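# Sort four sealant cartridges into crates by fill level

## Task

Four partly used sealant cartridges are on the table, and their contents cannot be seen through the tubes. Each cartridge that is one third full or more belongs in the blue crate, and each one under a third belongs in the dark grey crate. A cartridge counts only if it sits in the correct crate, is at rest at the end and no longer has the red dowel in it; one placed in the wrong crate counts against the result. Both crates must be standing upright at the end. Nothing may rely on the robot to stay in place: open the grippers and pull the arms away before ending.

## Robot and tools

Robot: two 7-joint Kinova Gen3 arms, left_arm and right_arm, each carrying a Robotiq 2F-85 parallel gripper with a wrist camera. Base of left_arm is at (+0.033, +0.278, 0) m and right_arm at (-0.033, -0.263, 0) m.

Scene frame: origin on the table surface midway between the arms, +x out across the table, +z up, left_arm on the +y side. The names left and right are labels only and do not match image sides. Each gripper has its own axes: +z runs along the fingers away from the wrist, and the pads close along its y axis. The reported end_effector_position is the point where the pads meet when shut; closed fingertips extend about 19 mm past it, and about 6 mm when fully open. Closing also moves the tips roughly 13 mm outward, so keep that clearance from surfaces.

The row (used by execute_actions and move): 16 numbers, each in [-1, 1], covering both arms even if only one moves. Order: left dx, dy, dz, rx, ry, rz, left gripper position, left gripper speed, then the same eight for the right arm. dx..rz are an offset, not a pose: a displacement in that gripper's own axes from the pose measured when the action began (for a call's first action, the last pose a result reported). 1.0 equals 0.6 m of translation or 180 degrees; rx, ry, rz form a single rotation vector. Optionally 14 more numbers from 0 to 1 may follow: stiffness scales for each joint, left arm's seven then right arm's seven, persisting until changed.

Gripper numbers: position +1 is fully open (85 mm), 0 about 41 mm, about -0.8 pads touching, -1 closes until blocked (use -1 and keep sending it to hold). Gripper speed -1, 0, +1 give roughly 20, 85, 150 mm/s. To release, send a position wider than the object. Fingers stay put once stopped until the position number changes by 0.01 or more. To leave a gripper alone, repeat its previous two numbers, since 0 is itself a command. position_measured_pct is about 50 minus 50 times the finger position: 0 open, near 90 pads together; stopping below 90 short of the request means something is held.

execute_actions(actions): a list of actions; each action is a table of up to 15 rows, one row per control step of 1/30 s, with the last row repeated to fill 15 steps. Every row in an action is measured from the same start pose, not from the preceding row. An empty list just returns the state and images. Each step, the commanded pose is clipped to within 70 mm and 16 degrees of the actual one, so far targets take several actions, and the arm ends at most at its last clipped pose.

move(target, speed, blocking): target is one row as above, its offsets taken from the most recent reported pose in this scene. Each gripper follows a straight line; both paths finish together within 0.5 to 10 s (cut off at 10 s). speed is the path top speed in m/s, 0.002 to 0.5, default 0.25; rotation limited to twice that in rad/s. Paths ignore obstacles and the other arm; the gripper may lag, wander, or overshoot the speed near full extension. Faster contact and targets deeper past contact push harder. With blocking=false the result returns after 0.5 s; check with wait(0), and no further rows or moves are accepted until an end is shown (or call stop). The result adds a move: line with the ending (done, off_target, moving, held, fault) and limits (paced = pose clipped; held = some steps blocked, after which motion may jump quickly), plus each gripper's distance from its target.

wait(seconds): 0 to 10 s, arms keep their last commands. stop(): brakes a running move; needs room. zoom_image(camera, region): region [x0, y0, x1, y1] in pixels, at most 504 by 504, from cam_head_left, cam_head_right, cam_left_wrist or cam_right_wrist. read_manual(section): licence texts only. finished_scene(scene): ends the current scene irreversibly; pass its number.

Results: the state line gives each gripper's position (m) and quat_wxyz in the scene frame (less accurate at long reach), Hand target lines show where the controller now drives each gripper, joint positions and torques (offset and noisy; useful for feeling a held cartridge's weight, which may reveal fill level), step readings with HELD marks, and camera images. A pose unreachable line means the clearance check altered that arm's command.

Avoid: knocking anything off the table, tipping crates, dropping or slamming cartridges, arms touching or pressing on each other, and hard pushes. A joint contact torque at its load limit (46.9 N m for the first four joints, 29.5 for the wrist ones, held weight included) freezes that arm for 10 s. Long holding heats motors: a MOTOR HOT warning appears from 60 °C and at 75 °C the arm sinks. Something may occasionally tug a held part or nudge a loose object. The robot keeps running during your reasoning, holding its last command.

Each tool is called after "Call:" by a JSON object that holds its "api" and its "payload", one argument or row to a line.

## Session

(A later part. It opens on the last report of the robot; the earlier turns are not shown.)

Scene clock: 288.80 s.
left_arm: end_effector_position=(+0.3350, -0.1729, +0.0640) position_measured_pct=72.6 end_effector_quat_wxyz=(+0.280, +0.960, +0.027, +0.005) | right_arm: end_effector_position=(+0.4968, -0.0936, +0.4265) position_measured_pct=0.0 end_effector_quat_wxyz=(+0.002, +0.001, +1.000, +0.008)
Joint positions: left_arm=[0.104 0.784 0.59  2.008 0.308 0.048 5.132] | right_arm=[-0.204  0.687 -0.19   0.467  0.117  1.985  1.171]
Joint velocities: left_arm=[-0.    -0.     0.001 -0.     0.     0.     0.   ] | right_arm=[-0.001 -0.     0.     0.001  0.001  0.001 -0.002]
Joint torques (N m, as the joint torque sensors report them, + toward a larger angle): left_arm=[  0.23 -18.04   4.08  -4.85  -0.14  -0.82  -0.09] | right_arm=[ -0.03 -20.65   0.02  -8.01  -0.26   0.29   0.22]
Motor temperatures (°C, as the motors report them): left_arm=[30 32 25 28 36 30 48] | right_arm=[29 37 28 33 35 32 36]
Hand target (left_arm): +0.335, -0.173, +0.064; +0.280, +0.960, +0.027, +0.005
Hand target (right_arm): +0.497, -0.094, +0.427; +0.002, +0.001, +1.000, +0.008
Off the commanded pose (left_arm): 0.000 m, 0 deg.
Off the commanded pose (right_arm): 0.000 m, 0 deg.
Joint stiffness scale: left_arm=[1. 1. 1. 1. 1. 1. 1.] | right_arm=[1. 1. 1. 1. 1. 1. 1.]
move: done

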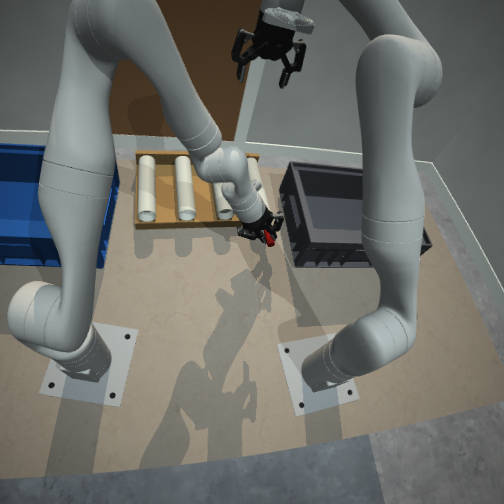

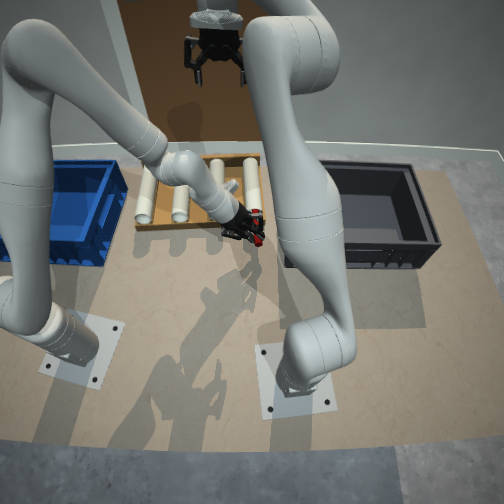

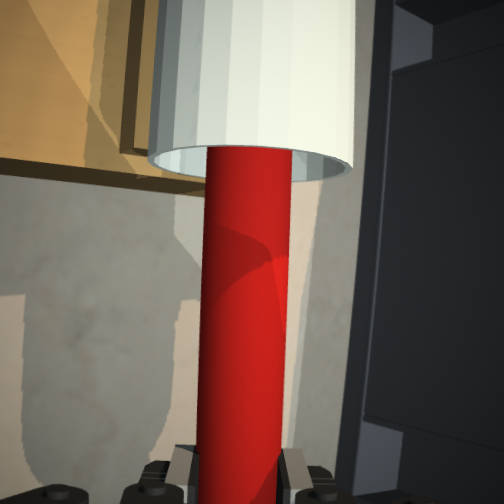

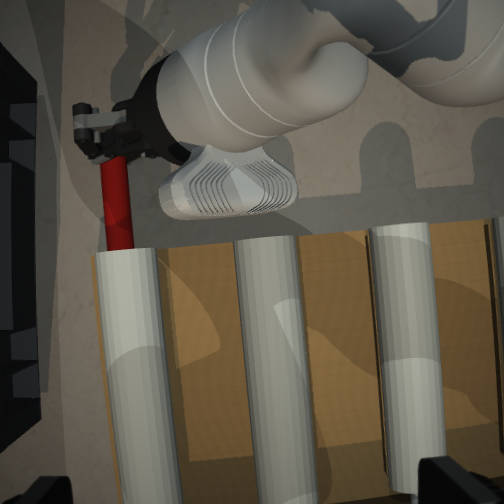

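Call:
{"api": "move", "payload": {
  "target": [0.042, -0.006, 0.0, 0, 0, 0.0, -1, 0, 0, 0, 0, 0, 0, 0, 1, 0],
  "speed": 0.035
}}

Call:
{"api": "move", "payload": {
  "target": [0, 0, 0, 0, 0, 0, -1, 0, 0, 0, 0, 0, 0, 0, 1, 0],
  "speed": 0.035
}}

Scene clock: 294.83 s.
left_arm: end_effector_position=(+0.3578, -0.1712, +0.0644) position_measured_pct=72.6 end_effector_quat_wxyz=(+0.283, +0.959, +0.030, +0.005) | right_arm: end_effector_position=(+0.4968, -0.0936, +0.4265) position_measured_pct=0.0 end_effector_quat_wxyz=(+0.002, +0.001, +1.000, +0.008)
Joint positions: left_arm=[0.072 0.801 0.586 1.959 0.301 0.094 5.109] | right_arm=[-0.204  0.687 -0.19   0.467  0.117  1.985  1.171]
Joint velocities: left_arm=[-0.003  0.002  0.002 -0.002  0.     0.001 -0.004] | right_arm=[ 0.    -0.001 -0.    -0.001  0.001 -0.002 -0.001]
Joint torques (N m, as the joint torque sensors report them, + toward a larger angle): left_arm=[ -0.57 -18.29   4.59  -5.19   0.04  -0.71   0.02] | right_arm=[  0.14 -20.46   0.58  -8.47  -0.03  -0.05   0.23]
Motor temperatures (°C, as the motors report them): left_arm=[30 32 25 28 36 30 48] | right_arm=[29 37 28 33 35 32 36]
Hand target (left_arm): +0.360, -0.169, +0.062; +0.280, +0.960, +0.027, +0.005
Hand target (right_arm): +0.497, -0.094, +0.427; +0.002, +0.001, +1.000, +0.008
Off the commanded pose (left_arm): 0.004 m, 0 deg.
Off the commanded pose (right_arm): 0.000 m, 0 deg.
Joint stiffness scale: left_arm=[1. 1. 1. 1. 1. 1. 1.] | right_arm=[1. 1. 1. 1. 1. 1. 1.]
move: off_target (left_arm)

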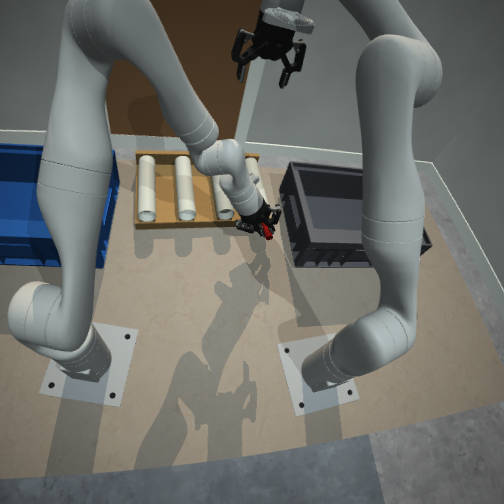

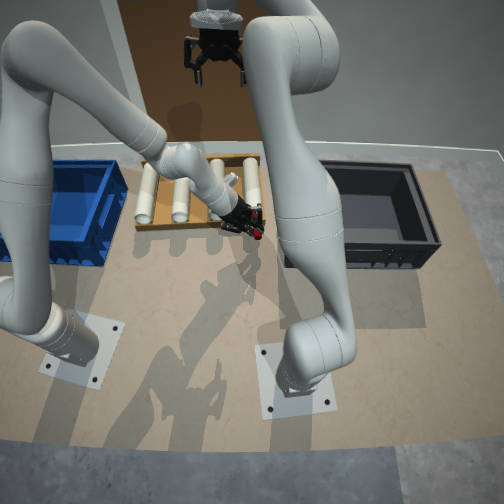

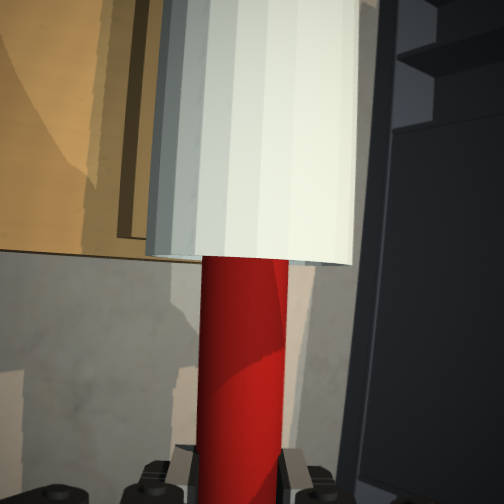

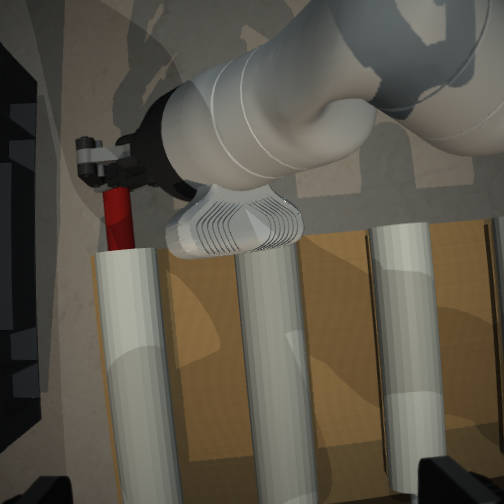

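Scene clock: 295.33 s.
left_arm: end_effector_position=(+0.3578, -0.1712, +0.0644) position_measured_pct=72.6 end_effector_quat_wxyz=(+0.283, +0.959, +0.030, +0.005) | right_arm: end_effector_position=(+0.4968, -0.0936, +0.4265) position_measured_pct=0.0 end_effector_quat_wxyz=(+0.002, +0.001, +1.000, +0.008)
Joint positions: left_arm=[0.072 0.801 0.586 1.959 0.301 0.094 5.109] | right_arm=[-0.204  0.687 -0.19   0.467  0.117  1.985  1.171]
Joint velocities: left_arm=[-0.001  0.    -0.001 -0.    -0.     0.     0.   ] | right_arm=[-0.001  0.001  0.     0.002  0.    -0.001  0.001]
Joint torques (N m, as the joint torque sensors report them, + toward a larger angle): left_arm=[ -0.17 -18.31   4.54  -4.76  -0.05  -0.6   -0.03] | right_arm=[  0.56 -20.59   0.09  -8.11  -0.17   0.2    0.2 ]
Motor temperatures (°C, as the motors report them): left_arm=[30 32 25 28 36 30 48] | right_arm=[29 37 28 33 35 32 36]
Hand target (left_arm): +0.358, -0.171, +0.064; +0.283, +0.959, +0.030, +0.005
Hand target (right_arm): +0.497, -0.094, +0.427; +0.002, +0.001, +1.000, +0.008
Off the commanded pose (left_arm): 0.000 m, 0 deg.
Off the commanded pose (right_arm): 0.000 m, 0 deg.
Joint stiffness scale: left_arm=[1. 1. 1. 1. 1. 1. 1.] | right_arm=[1. 1. 1. 1. 1. 1. 1.]
move: done

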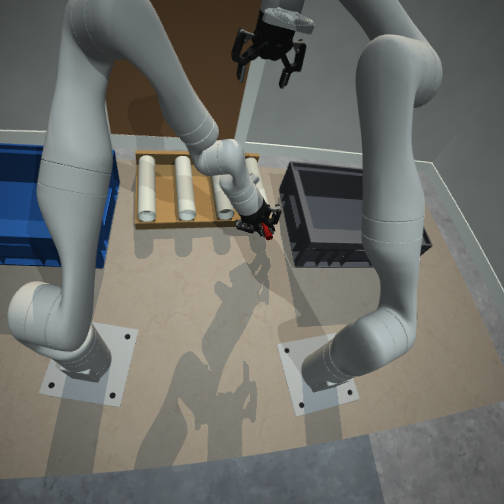

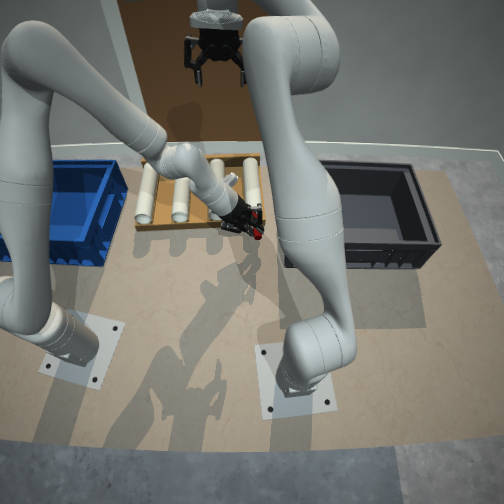

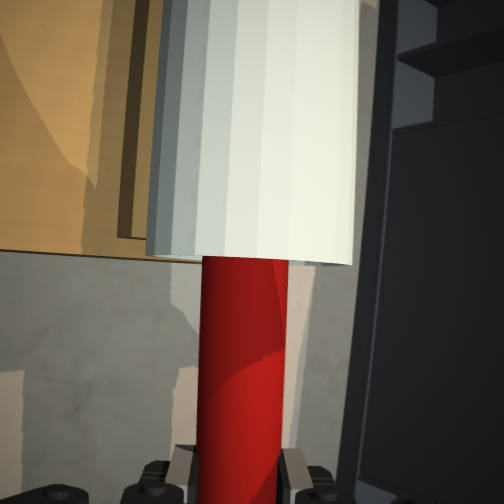

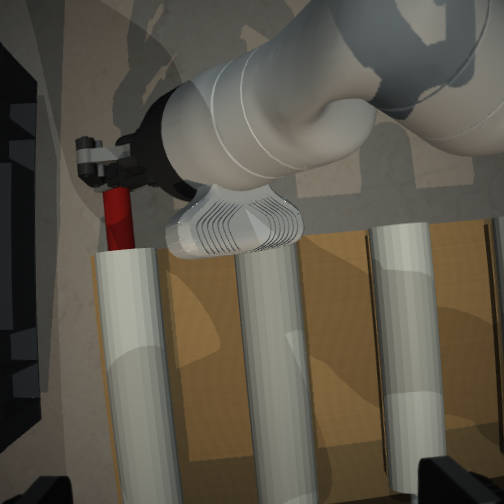

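Depth ≈0.141, free. One more 2 cm step.

Call:
{"api": "move", "payload": {
  "target": [0.033, -0.004, 0.0, 0, 0, 0.0, -1, 0, 0, 0, 0, 0, 0, 0, 1, 0],
  "speed": 0.03
}}

Call:
{"api": "move", "payload": {
  "target": [0, 0, 0, 0, 0, 0, -1, 0, 0, 0, 0, 0, 0, 0, 1, 0],
  "speed": 0.035
}}

Scene clock: 300.80 s.
left_arm: end_effector_position=(+0.3753, -0.1707, +0.0655) position_measured_pct=72.6 end_effector_quat_wxyz=(+0.285, +0.958, +0.033, +0.005) | right_arm: end_effector_position=(+0.4968, -0.0936, +0.4265) position_measured_pct=0.0 end_effector_quat_wxyz=(+0.002, +0.001, +1.000, +0.008)
Joint positions: left_arm=[0.051 0.814 0.582 1.919 0.298 0.131 5.094] | right_arm=[-0.204  0.687 -0.19   0.467  0.117  1.985  1.171]
Joint velocities: left_arm=[-0.002  0.002  0.001 -0.002 -0.     0.001 -0.004] | right_arm=[-0.    -0.     0.    -0.001  0.     0.001 -0.   ]
Joint torques (N m, as the joint torque sensors report them, + toward a larger angle): left_arm=[  0.   -18.51   4.93  -5.43   0.04  -0.62   0.2 ] | right_arm=[  0.07 -20.43  -0.07  -8.07   0.27   0.22   0.38]
Motor temperatures (°C, as the motors report them): left_arm=[30 32 25 28 36 30 48] | right_arm=[29 37 28 33 35 32 36]
Hand target (left_arm): +0.377, -0.168, +0.063; +0.283, +0.959, +0.030, +0.005
Hand target (right_arm): +0.497, -0.094, +0.427; +0.002, +0.001, +1.000, +0.008
Off the commanded pose (left_arm): 0.004 m, 0 deg.
Off the commanded pose (right_arm): 0.000 m, 0 deg.
Joint stiffness scale: left_arm=[1. 1. 1. 1. 1. 1. 1.] | right_arm=[1. 1. 1. 1. 1. 1. 1.]
move: off_target (left_arm)

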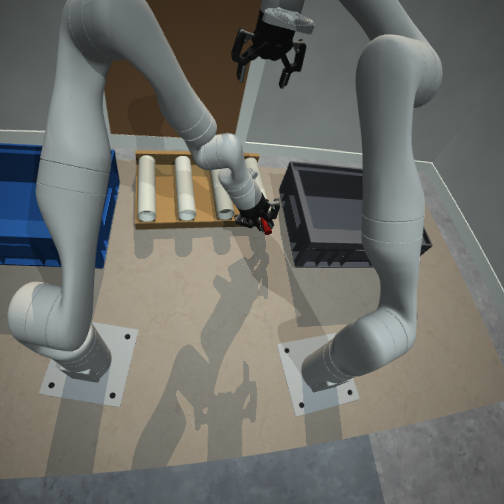

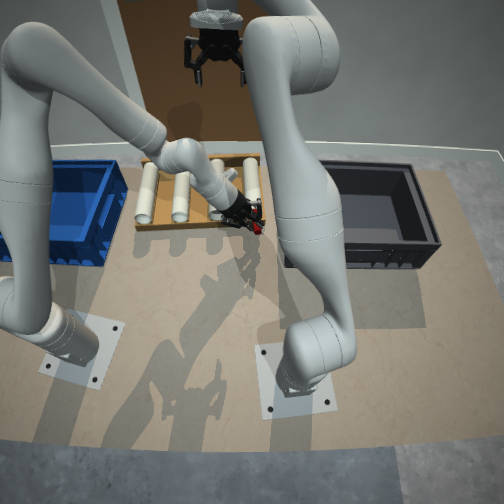

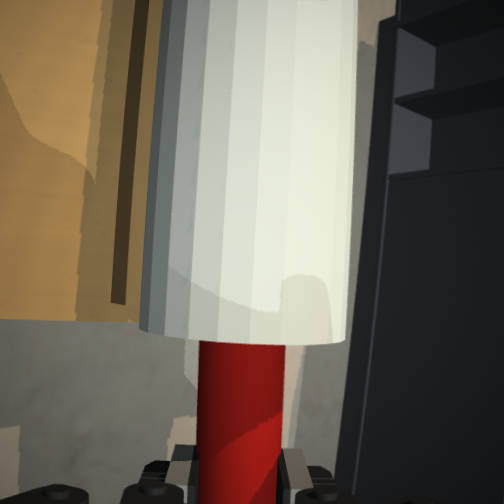

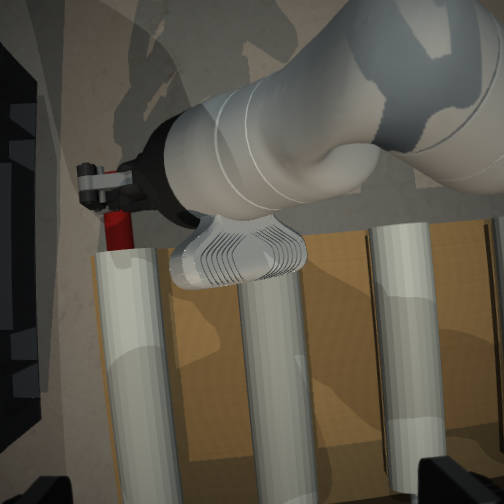

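Scene clock: 301.30 s.
left_arm: end_effector_position=(+0.3753, -0.1707, +0.0655) position_measured_pct=72.6 end_effector_quat_wxyz=(+0.285, +0.958, +0.033, +0.005) | right_arm: end_effector_position=(+0.4968, -0.0936, +0.4265) position_measured_pct=0.0 end_effector_quat_wxyz=(+0.002, +0.001, +1.000, +0.008)
Joint positions: left_arm=[0.051 0.814 0.582 1.919 0.298 0.131 5.094] | right_arm=[-0.204  0.687 -0.19   0.467  0.117  1.985  1.171]
Joint velocities: left_arm=[ 0.     0.001  0.002 -0.     0.    -0.001  0.   ] | right_arm=[ 0.001 -0.    -0.    -0.001  0.    -0.001 -0.001]
Joint torques (N m, as the joint torque sensors report them, + toward a larger angle): left_arm=[  0.01 -18.74   4.66  -5.32  -0.09  -0.73   0.1 ] | right_arm=[  0.55 -20.47   0.02  -8.09  -0.08   0.32   0.24]
Motor temperatures (°C, as the motors report them): left_arm=[30 32 25 28 36 30 48] | right_arm=[29 37 28 33 35 32 36]
Hand target (left_arm): +0.375, -0.171, +0.066; +0.285, +0.958, +0.033, +0.005
Hand target (right_arm): +0.497, -0.094, +0.427; +0.002, +0.001, +1.000, +0.008
Off the commanded pose (left_arm): 0.000 m, 0 deg.
Off the commanded pose (right_arm): 0.000 m, 0 deg.
Joint stiffness scale: left_arm=[1. 1. 1. 1. 1. 1. 1.] | right_arm=[1. 1. 1. 1. 1. 1. 1.]
move: done

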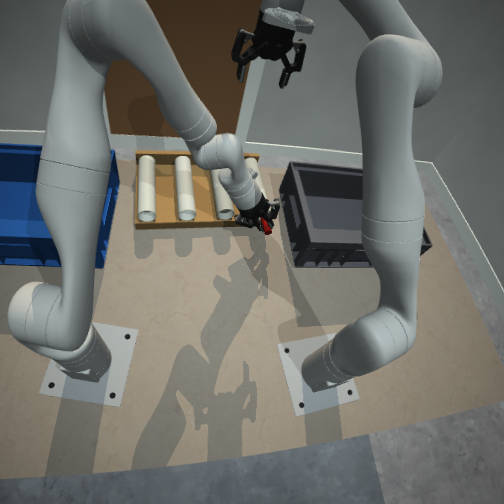

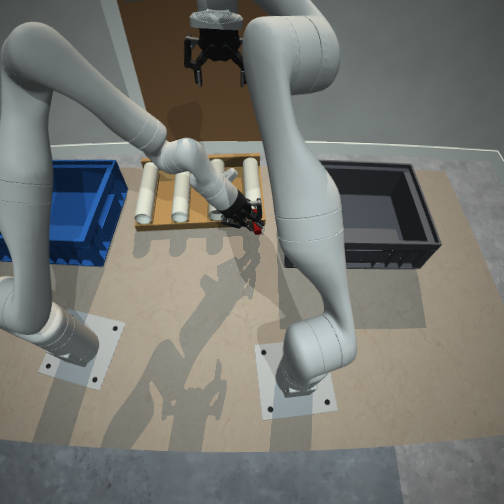

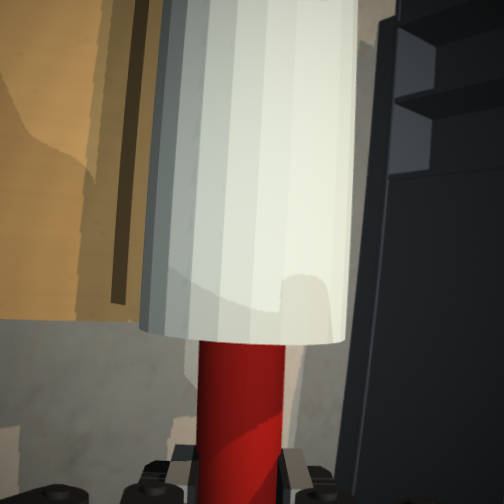

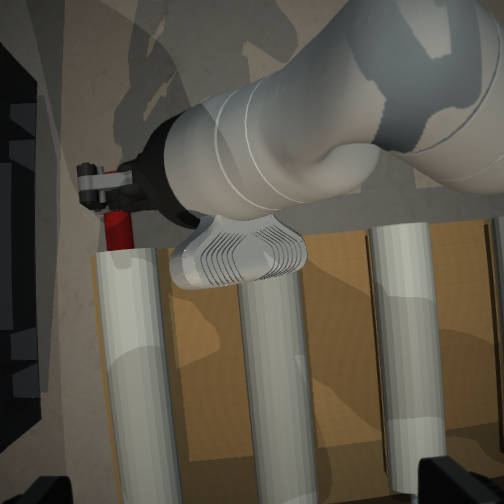

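Call:
{"api": "move", "payload": {
  "target": [-0.333, -0.0145, -0.0028, 0, 0, 0, -1, 0, 0, 0, 0, 0, 0, 0, 1, 0],
  "speed": 0.1
}}

Call:
{"api": "move", "payload": {
  "target": [0.011, -0.464, -0.291, 0.389, 0, 0, -1, 0, 0.045, 0.257, 0.112, 0, 0, 0, 1, 0],
  "speed": 0.15
}}

Scene clock: 332.57 s.
left_arm: end_effector_position=(+0.1771, -0.1749, +0.0626) position_measured_pct=72.6 end_effector_quat_wxyz=(+0.284, +0.958, +0.030, +0.005) | right_arm: end_effector_position=(+0.4968, -0.0936, +0.4265) position_measured_pct=0.0 end_effector_quat_wxyz=(+0.002, +0.001, +1.000, +0.008)
Joint positions: left_arm=[ 0.356  0.738  0.686  2.319  0.471 -0.354  5.273] | right_arm=[-0.204  0.687 -0.19   0.467  0.117  1.985  1.171]
Joint velocities: left_arm=[ 0.007 -0.001 -0.003  0.    -0.     0.001  0.005] | right_arm=[-0.    -0.001 -0.    -0.001  0.     0.     0.   ]
Joint torques (N m, as the joint torque sensors report them, + toward a larger angle): left_arm=[ -0.12 -15.16   3.9   -3.37  -0.65  -0.89   0.05] | right_arm=[  0.32 -20.01   0.21  -8.3    0.24   0.22   0.34]
Motor temperatures (°C, as the motors report them): left_arm=[30 32 25 28 36 30 48] | right_arm=[29 38 28 33 35 32 36]
Hand target (left_arm): +0.176, -0.175, +0.064; +0.285, +0.958, +0.033, +0.005
Hand target (right_arm): +0.497, -0.094, +0.427; +0.002, +0.001, +1.000, +0.008
Off the commanded pose (left_arm): 0.003 m, 0 deg.
Off the commanded pose (right_arm): 0.000 m, 0 deg.
Joint stiffness scale: left_arm=[1. 1. 1. 1. 1. 1. 1.] | right_arm=[1. 1. 1. 1. 1. 1. 1.]
move: done

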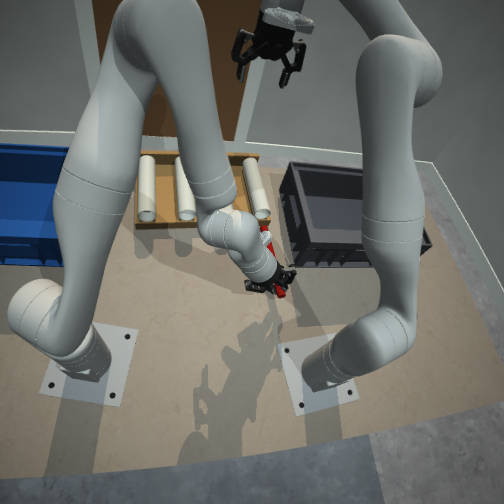

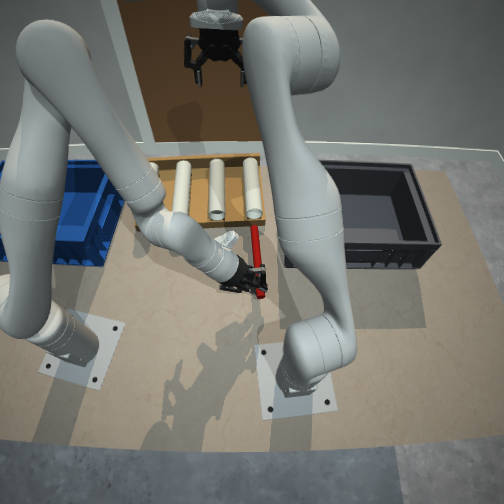

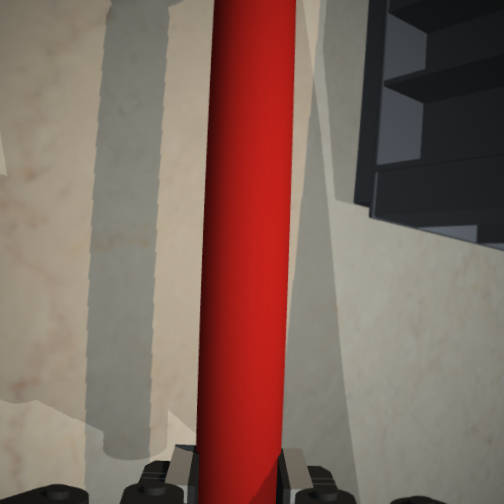

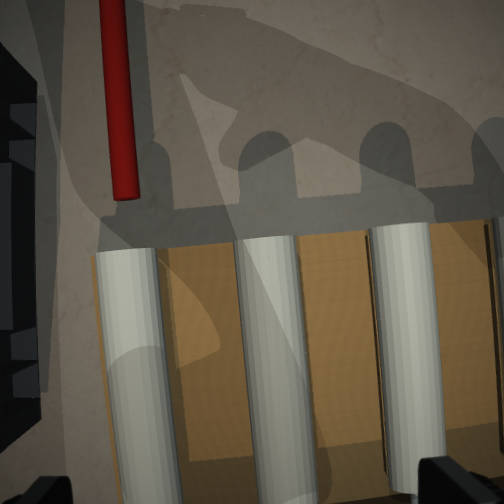

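Scene clock: 337.07 s.
left_arm: end_effector_position=(+0.1631, +0.1483, +0.0559) position_measured_pct=72.6 end_effector_quat_wxyz=(-0.309, +0.950, +0.027, -0.015) | right_arm: end_effector_position=(+0.4671, +0.0616, +0.3630) position_measured_pct=0.0 end_effector_quat_wxyz=(-0.002, -0.003, +1.000, +0.011)
Joint positions: left_arm=[ 1.219  0.728 -0.49   2.197  0.015  0.837  5.709] | right_arm=[-0.463  0.767 -0.19   0.525  0.117  1.846  0.915]
Joint velocities: left_arm=[ 0.004  0.01  -0.004  0.    -0.     0.001  0.   ] | right_arm=[-0.003  0.002  0.001 -0.002 -0.    -0.     0.001]
Joint torques (N m, as the joint torque sensors report them, + toward a larger angle): left_arm=[ -0.16 -14.32  -2.91  -0.61  -0.83   1.63   0.18] | right_arm=[  0.85 -22.53  -0.09  -8.71   0.02   0.2    0.45]
Motor temperatures (°C, as the motors report them): left_arm=[30 32 25 28 36 30 48] | right_arm=[29 38 28 33 35 32 36]
Hand target (left_arm): +0.163, +0.153, +0.057; -0.316, +0.948, +0.028, -0.014
Hand target (right_arm): +0.470, +0.062, +0.362; +0.001, +0.001, +1.000, +0.009
Off the commanded pose (left_arm): 0.005 m, 1 deg.
Off the commanded pose (right_arm): 0.003 m, 1 deg.
Joint stiffness scale: left_arm=[1. 1. 1. 1. 1. 1. 1.] | right_arm=[1. 1. 1. 1. 1. 1. 1.]
move: off_target (left_arm)

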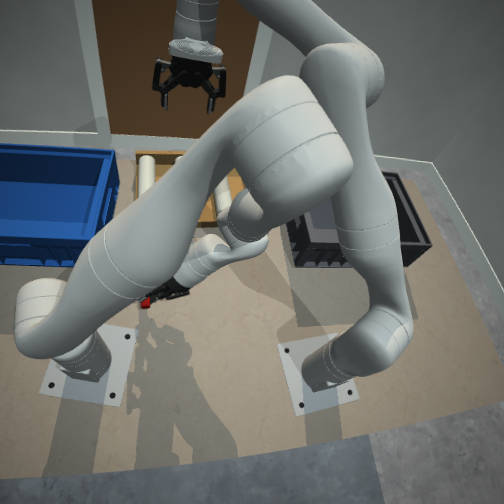

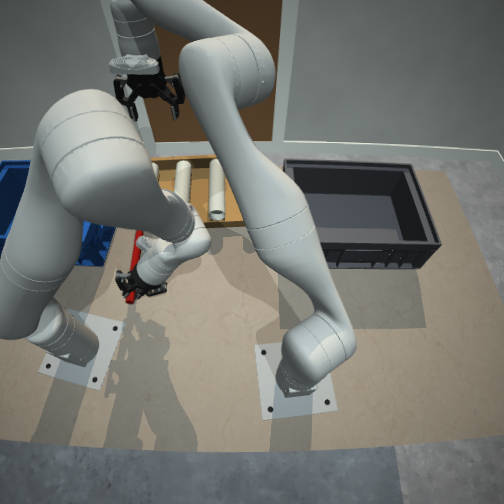

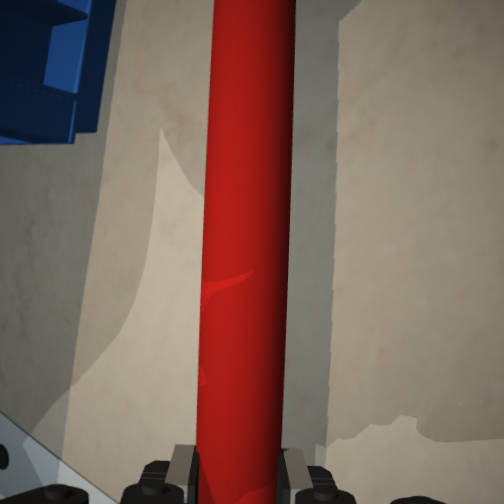

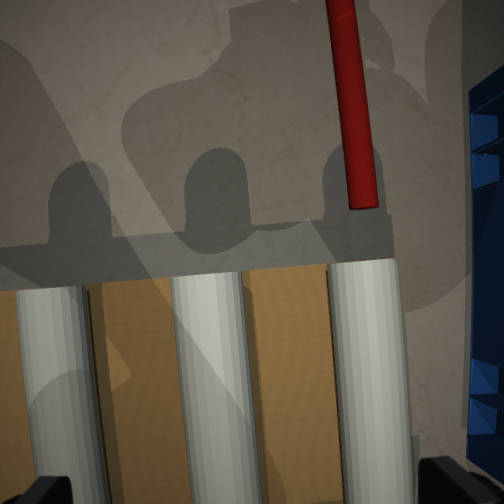

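Call:
{"api": "move", "payload": {
  "target": [0.033, -0.0093, -0.0015, 0, 0.0065, 0.009, -1, 0, 0, 0, 0, 0, 0, 0, 1, 0],
  "speed": 0.06
}}

Scene clock: 349.20 s.
left_arm: end_effector_position=(+0.1777, +0.1546, +0.0592) position_measured_pct=72.6 end_effector_quat_wxyz=(-0.312, +0.950, +0.014, -0.013) | right_arm: end_effector_position=(+0.4670, +0.0617, +0.3629) position_measured_pct=0.0 end_effector_quat_wxyz=(-0.002, -0.003, +1.000, +0.011)
Joint positions: left_arm=[ 1.195  0.726 -0.503  2.194 -0.02   0.833  5.675] | right_arm=[-0.463  0.768 -0.19   0.525  0.117  1.846  0.915]
Joint velocities: left_arm=[-0.009 -0.002  0.    -0.    -0.002  0.    -0.   ] | right_arm=[-0.     0.    -0.     0.002 -0.002  0.002 -0.001]
Joint torques (N m, as the joint torque sensors report them, + toward a larger angle): left_arm=[  0.09 -13.89  -3.    -1.08  -1.07   1.65   0.38] | right_arm=[ -0.06 -21.55  -0.55  -8.45   0.2    0.03   0.28]
Motor temperatures (°C, as the motors report them): left_arm=[30 32 25 28 36 30 48] | right_arm=[29 38 28 33 35 32 36]
Hand target (left_arm): +0.183, +0.153, +0.060; -0.309, +0.951, +0.011, -0.010
Hand target (right_arm): +0.467, +0.062, +0.363; -0.002, -0.003, +1.000, +0.011
Off the commanded pose (left_arm): 0.005 m, 1 deg.
Off the commanded pose (right_arm): 0.000 m, 0 deg.
Joint stiffness scale: left_arm=[1. 1. 1. 1. 1. 1. 1.] | right_arm=[1. 1. 1. 1. 1. 1. 1.]
move: off_target (left_arm)

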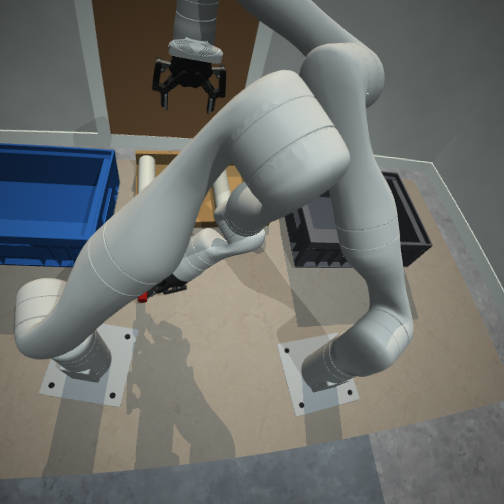

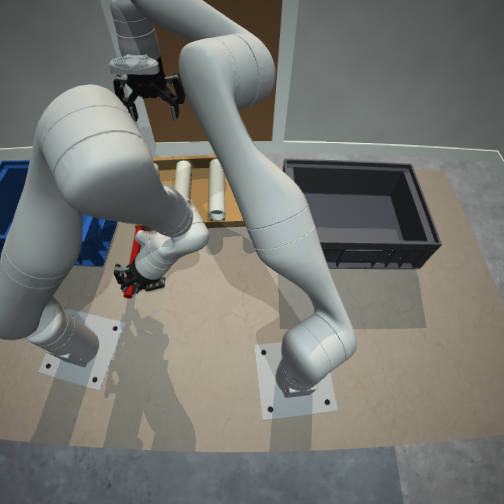

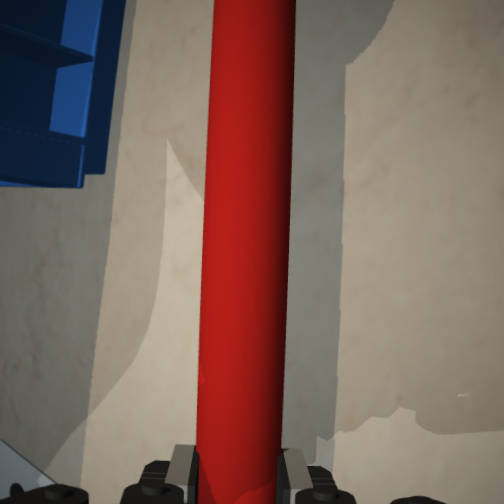

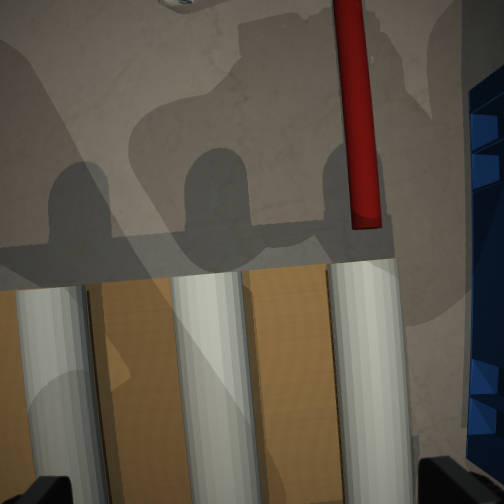

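Call:
{"api": "move", "payload": {
  "target": [0.075, 0.0054, -0.004, 0, 0.004, -0.003, -1, 0, 0, 0, 0, 0, 0, 0, 1, 0],
  "speed": 0.035
}}

Call:
{"api": "move", "payload": {
  "target": [0, 0, 0, 0, 0, 0, -1, 0, 0, 0, 0, 0, 0, 0, 1, 0],
  "speed": 0.035
}}

Scene clock: 359.80 s.
left_arm: end_effector_position=(+0.2201, +0.1493, +0.0574) position_measured_pct=72.6 end_effector_quat_wxyz=(-0.308, +0.951, +0.018, -0.006) | right_arm: end_effector_position=(+0.4670, +0.0617, +0.3629) position_measured_pct=0.0 end_effector_quat_wxyz=(-0.002, -0.003, +1.000, +0.011)
Joint positions: left_arm=[ 1.114  0.749 -0.52   2.123 -0.057  0.842  5.632] | right_arm=[-0.463  0.768 -0.19   0.525  0.117  1.846  0.915]
Joint velocities: left_arm=[-0.009  0.001 -0.001 -0.002 -0.003  0.001  0.   ] | right_arm=[ 0.     0.     0.    -0.001 -0.    -0.    -0.001]
Joint torques (N m, as the joint torque sensors report them, + toward a larger angle): left_arm=[ -0.32 -14.76  -3.36  -1.2   -0.83   1.55   0.23] | right_arm=[  0.63 -21.78  -0.22  -8.29   0.34   0.19   0.14]
Motor temperatures (°C, as the motors report them): left_arm=[30 32 25 28 36 30 48] | right_arm=[29 38 28 33 35 32 36]
Hand target (left_arm): +0.223, +0.152, +0.058; -0.312, +0.950, +0.016, -0.006
Hand target (right_arm): +0.467, +0.062, +0.363; -0.002, -0.003, +1.000, +0.011
Off the commanded pose (left_arm): 0.004 m, 1 deg.
Off the commanded pose (right_arm): 0.000 m, 0 deg.
Joint stiffness scale: left_arm=[1. 1. 1. 1. 1. 1. 1.] | right_arm=[1. 1. 1. 1. 1. 1. 1.]
move: off_target (left_arm)

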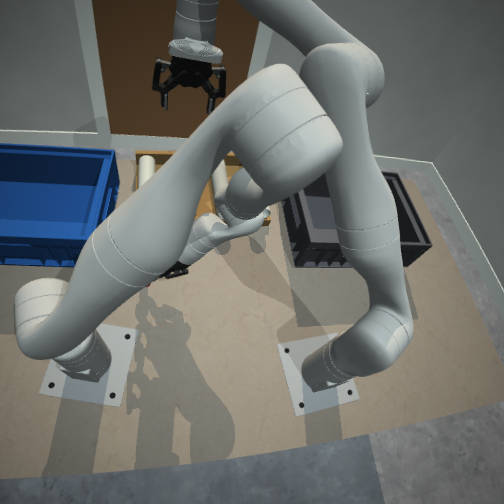

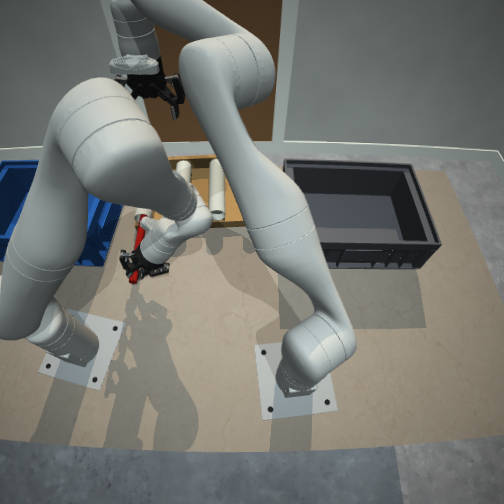

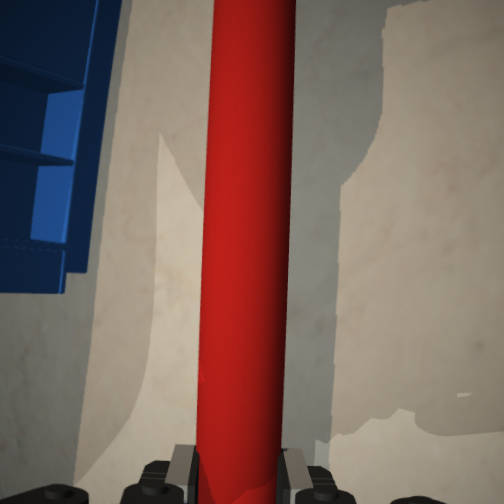

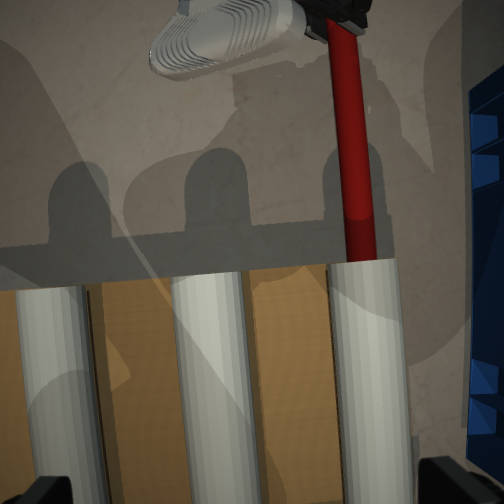

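Scene clock: 360.30 s.
left_arm: end_effector_position=(+0.2201, +0.1493, +0.0574) position_measured_pct=72.6 end_effector_quat_wxyz=(-0.308, +0.951, +0.018, -0.006) | right_arm: end_effector_position=(+0.4670, +0.0617, +0.3629) position_measured_pct=0.0 end_effector_quat_wxyz=(-0.002, -0.003, +1.000, +0.011)
Joint positions: left_arm=[ 1.114  0.749 -0.52   2.123 -0.057  0.842  5.632] | right_arm=[-0.463  0.768 -0.19   0.525  0.117  1.846  0.915]
Joint velocities: left_arm=[ 0.    -0.     0.002 -0.    -0.    -0.001  0.   ] | right_arm=[ 0.    -0.001 -0.    -0.     0.     0.002  0.001]
Joint torques (N m, as the joint torque sensors report them, + toward a larger angle): left_arm=[ -0.22 -14.62  -3.53  -1.64  -0.98   1.5    0.09] | right_arm=[  0.1  -22.04   0.35  -8.41  -0.02   0.1    0.04]
Motor temperatures (°C, as the motors report them): left_arm=[30 32 25 28 36 30 48] | right_arm=[29 38 28 33 35 32 36]
Hand target (left_arm): +0.220, +0.149, +0.057; -0.308, +0.951, +0.018, -0.006
Hand target (right_arm): +0.467, +0.062, +0.363; -0.002, -0.003, +1.000, +0.011
Off the commanded pose (left_arm): 0.000 m, 0 deg.
Off the commanded pose (right_arm): 0.000 m, 0 deg.
Joint stiffness scale: left_arm=[1. 1. 1. 1. 1. 1. 1.] | right_arm=[1. 1. 1. 1. 1. 1. 1.]
move: done

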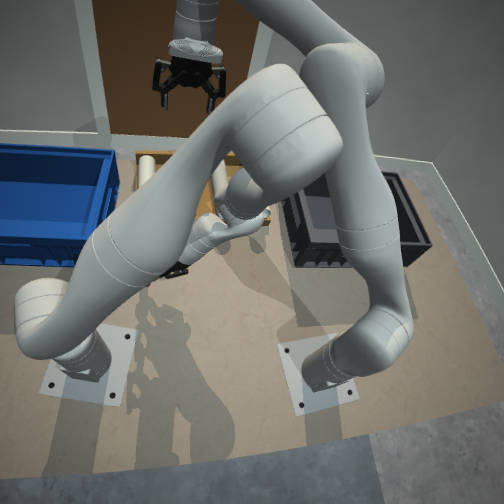

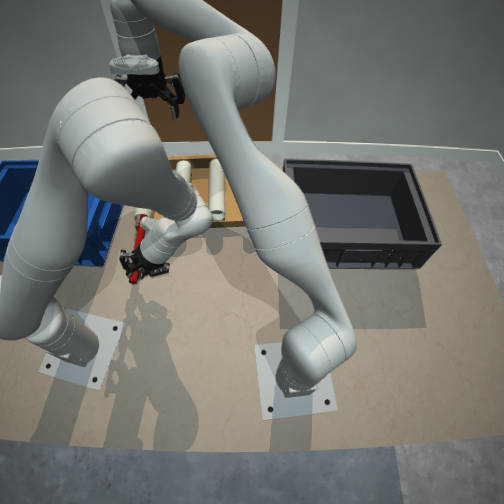

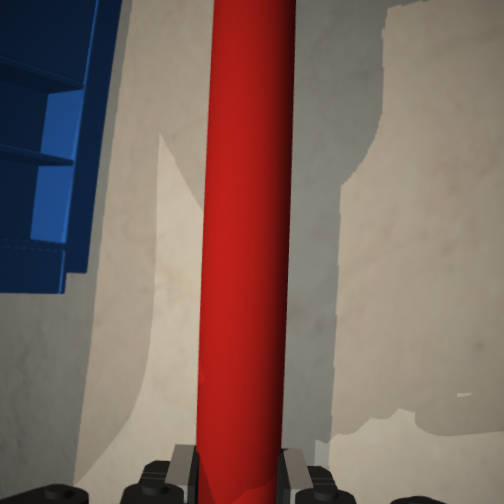

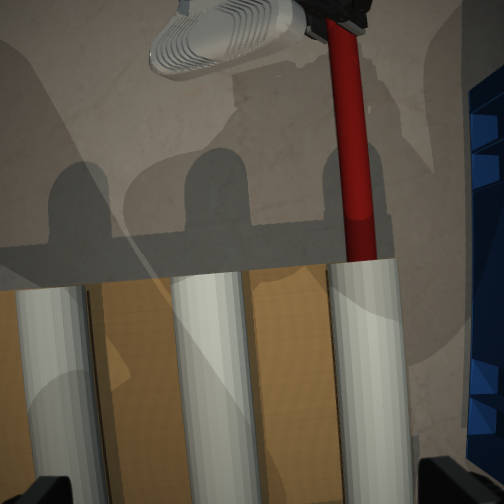

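Call:
{"api": "move", "payload": {
  "target": [0.047, -0.005, 0.0016, 0, 0, 0, -1, 0, 0, 0, 0, 0, 0, 0, 1, 0],
  "speed": 0.035
}}

Call:
{"api": "move", "payload": {
  "target": [0, 0, 0, 0, 0, 0, -1, 0, 0, 0, 0, 0, 0, 0, 1, 0],
  "speed": 0.035
}}

Scene clock: 369.03 s.
left_arm: end_effector_position=(+0.2412, +0.1513, +0.0572) position_measured_pct=72.6 end_effector_quat_wxyz=(-0.305, +0.952, +0.022, -0.010) | right_arm: end_effector_position=(+0.4670, +0.0617, +0.3629) position_measured_pct=0.0 end_effector_quat_wxyz=(-0.002, -0.003, +1.000, +0.011)
Joint positions: left_arm=[ 1.059  0.758 -0.527  2.088 -0.067  0.849  5.589] | right_arm=[-0.463  0.768 -0.19   0.525  0.117  1.846  0.915]
Joint velocities: left_arm=[-0.005  0.002  0.001 -0.002  0.     0.001 -0.002] | right_arm=[ 0.     0.    -0.    -0.001  0.    -0.     0.   ]
Joint torques (N m, as the joint torque sensors report them, + toward a larger angle): left_arm=[ -1.13 -14.87  -5.48  -4.13  -2.15   0.12   0.19] | right_arm=[  0.4  -22.13  -0.31  -8.65   0.32   0.05   0.19]
Motor temperatures (°C, as the motors report them): left_arm=[30 32 25 28 36 30 48] | right_arm=[29 38 28 33 35 32 36]
Hand target (left_arm): +0.248, +0.153, +0.058; -0.308, +0.951, +0.018, -0.006
Hand target (right_arm): +0.467, +0.062, +0.363; -0.002, -0.003, +1.000, +0.011
Off the commanded pose (left_arm): 0.007 m, 1 deg.
Off the commanded pose (right_arm): 0.000 m, 0 deg.
Joint stiffness scale: left_arm=[1. 1. 1. 1. 1. 1. 1.] | right_arm=[1. 1. 1. 1. 1. 1. 1.]
move: off_target (left_arm)

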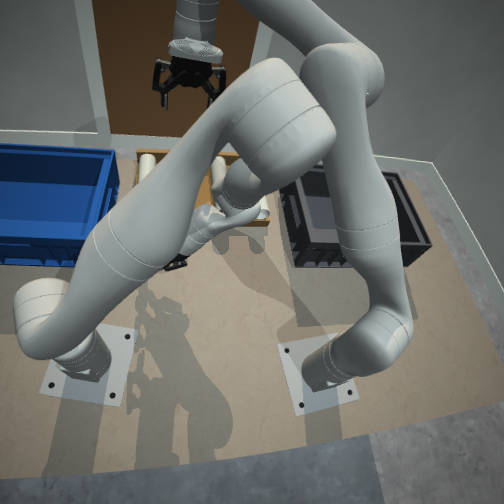

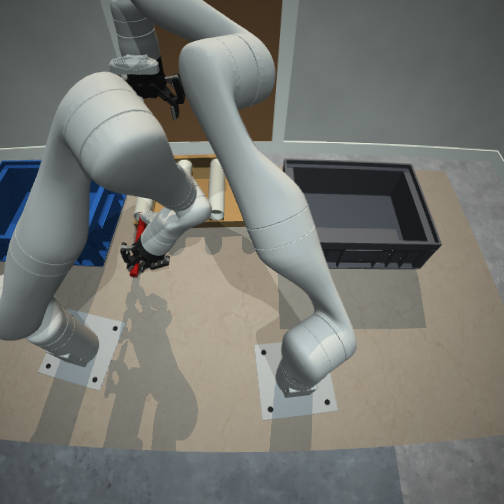

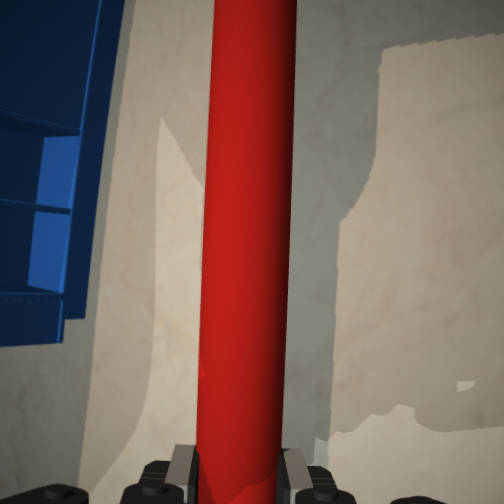

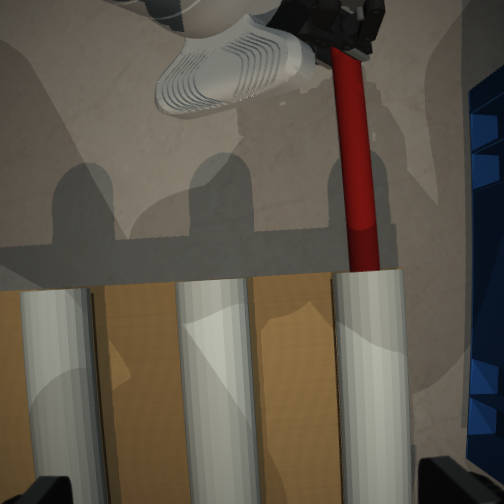

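Scene clock: 369.53 s.
left_arm: end_effector_position=(+0.2412, +0.1513, +0.0572) position_measured_pct=72.6 end_effector_quat_wxyz=(-0.305, +0.952, +0.022, -0.010) | right_arm: end_effector_position=(+0.4670, +0.0617, +0.3629) position_measured_pct=0.0 end_effector_quat_wxyz=(-0.002, -0.003, +1.000, +0.011)
Joint positions: left_arm=[ 1.059  0.758 -0.527  2.088 -0.067  0.849  5.589] | right_arm=[-0.463  0.768 -0.19   0.525  0.117  1.846  0.915]
Joint velocities: left_arm=[-0.     0.    -0.001  0.     0.     0.     0.   ] | right_arm=[ 0.    -0.    -0.     0.001 -0.     0.001 -0.   ]
Joint torques (N m, as the joint torque sensors report them, + toward a larger angle): left_arm=[ -1.31 -15.28  -5.58  -3.88  -2.13   0.18   0.3 ] | right_arm=[  0.47 -22.13  -0.23  -8.64   0.02   0.17   0.44]
Motor temperatures (°C, as the motors report them): left_arm=[30 32 25 28 36 30 48] | right_arm=[29 38 28 33 35 32 36]
Hand target (left_arm): +0.241, +0.151, +0.057; -0.305, +0.952, +0.022, -0.010
Hand target (right_arm): +0.467, +0.062, +0.363; -0.002, -0.003, +1.000, +0.011
Off the commanded pose (left_arm): 0.000 m, 0 deg.
Off the commanded pose (right_arm): 0.000 m, 0 deg.
Joint stiffness scale: left_arm=[1. 1. 1. 1. 1. 1. 1.] | right_arm=[1. 1. 1. 1. 1. 1. 1.]
move: done

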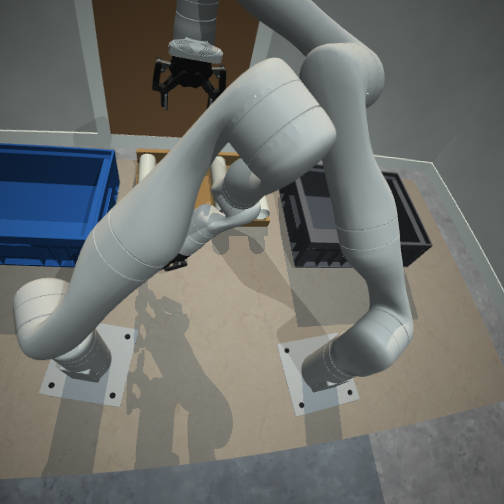

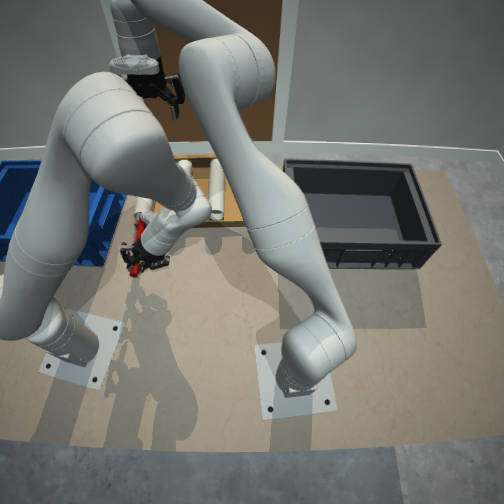

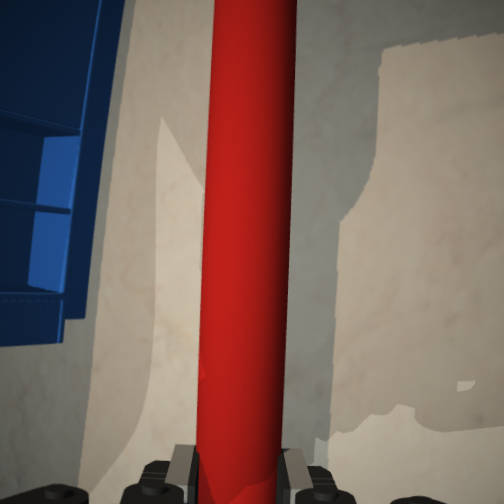

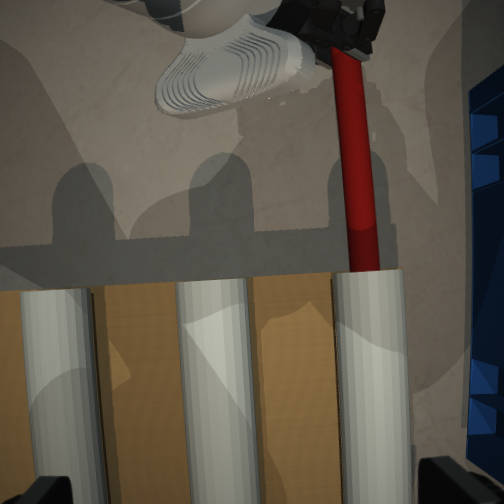

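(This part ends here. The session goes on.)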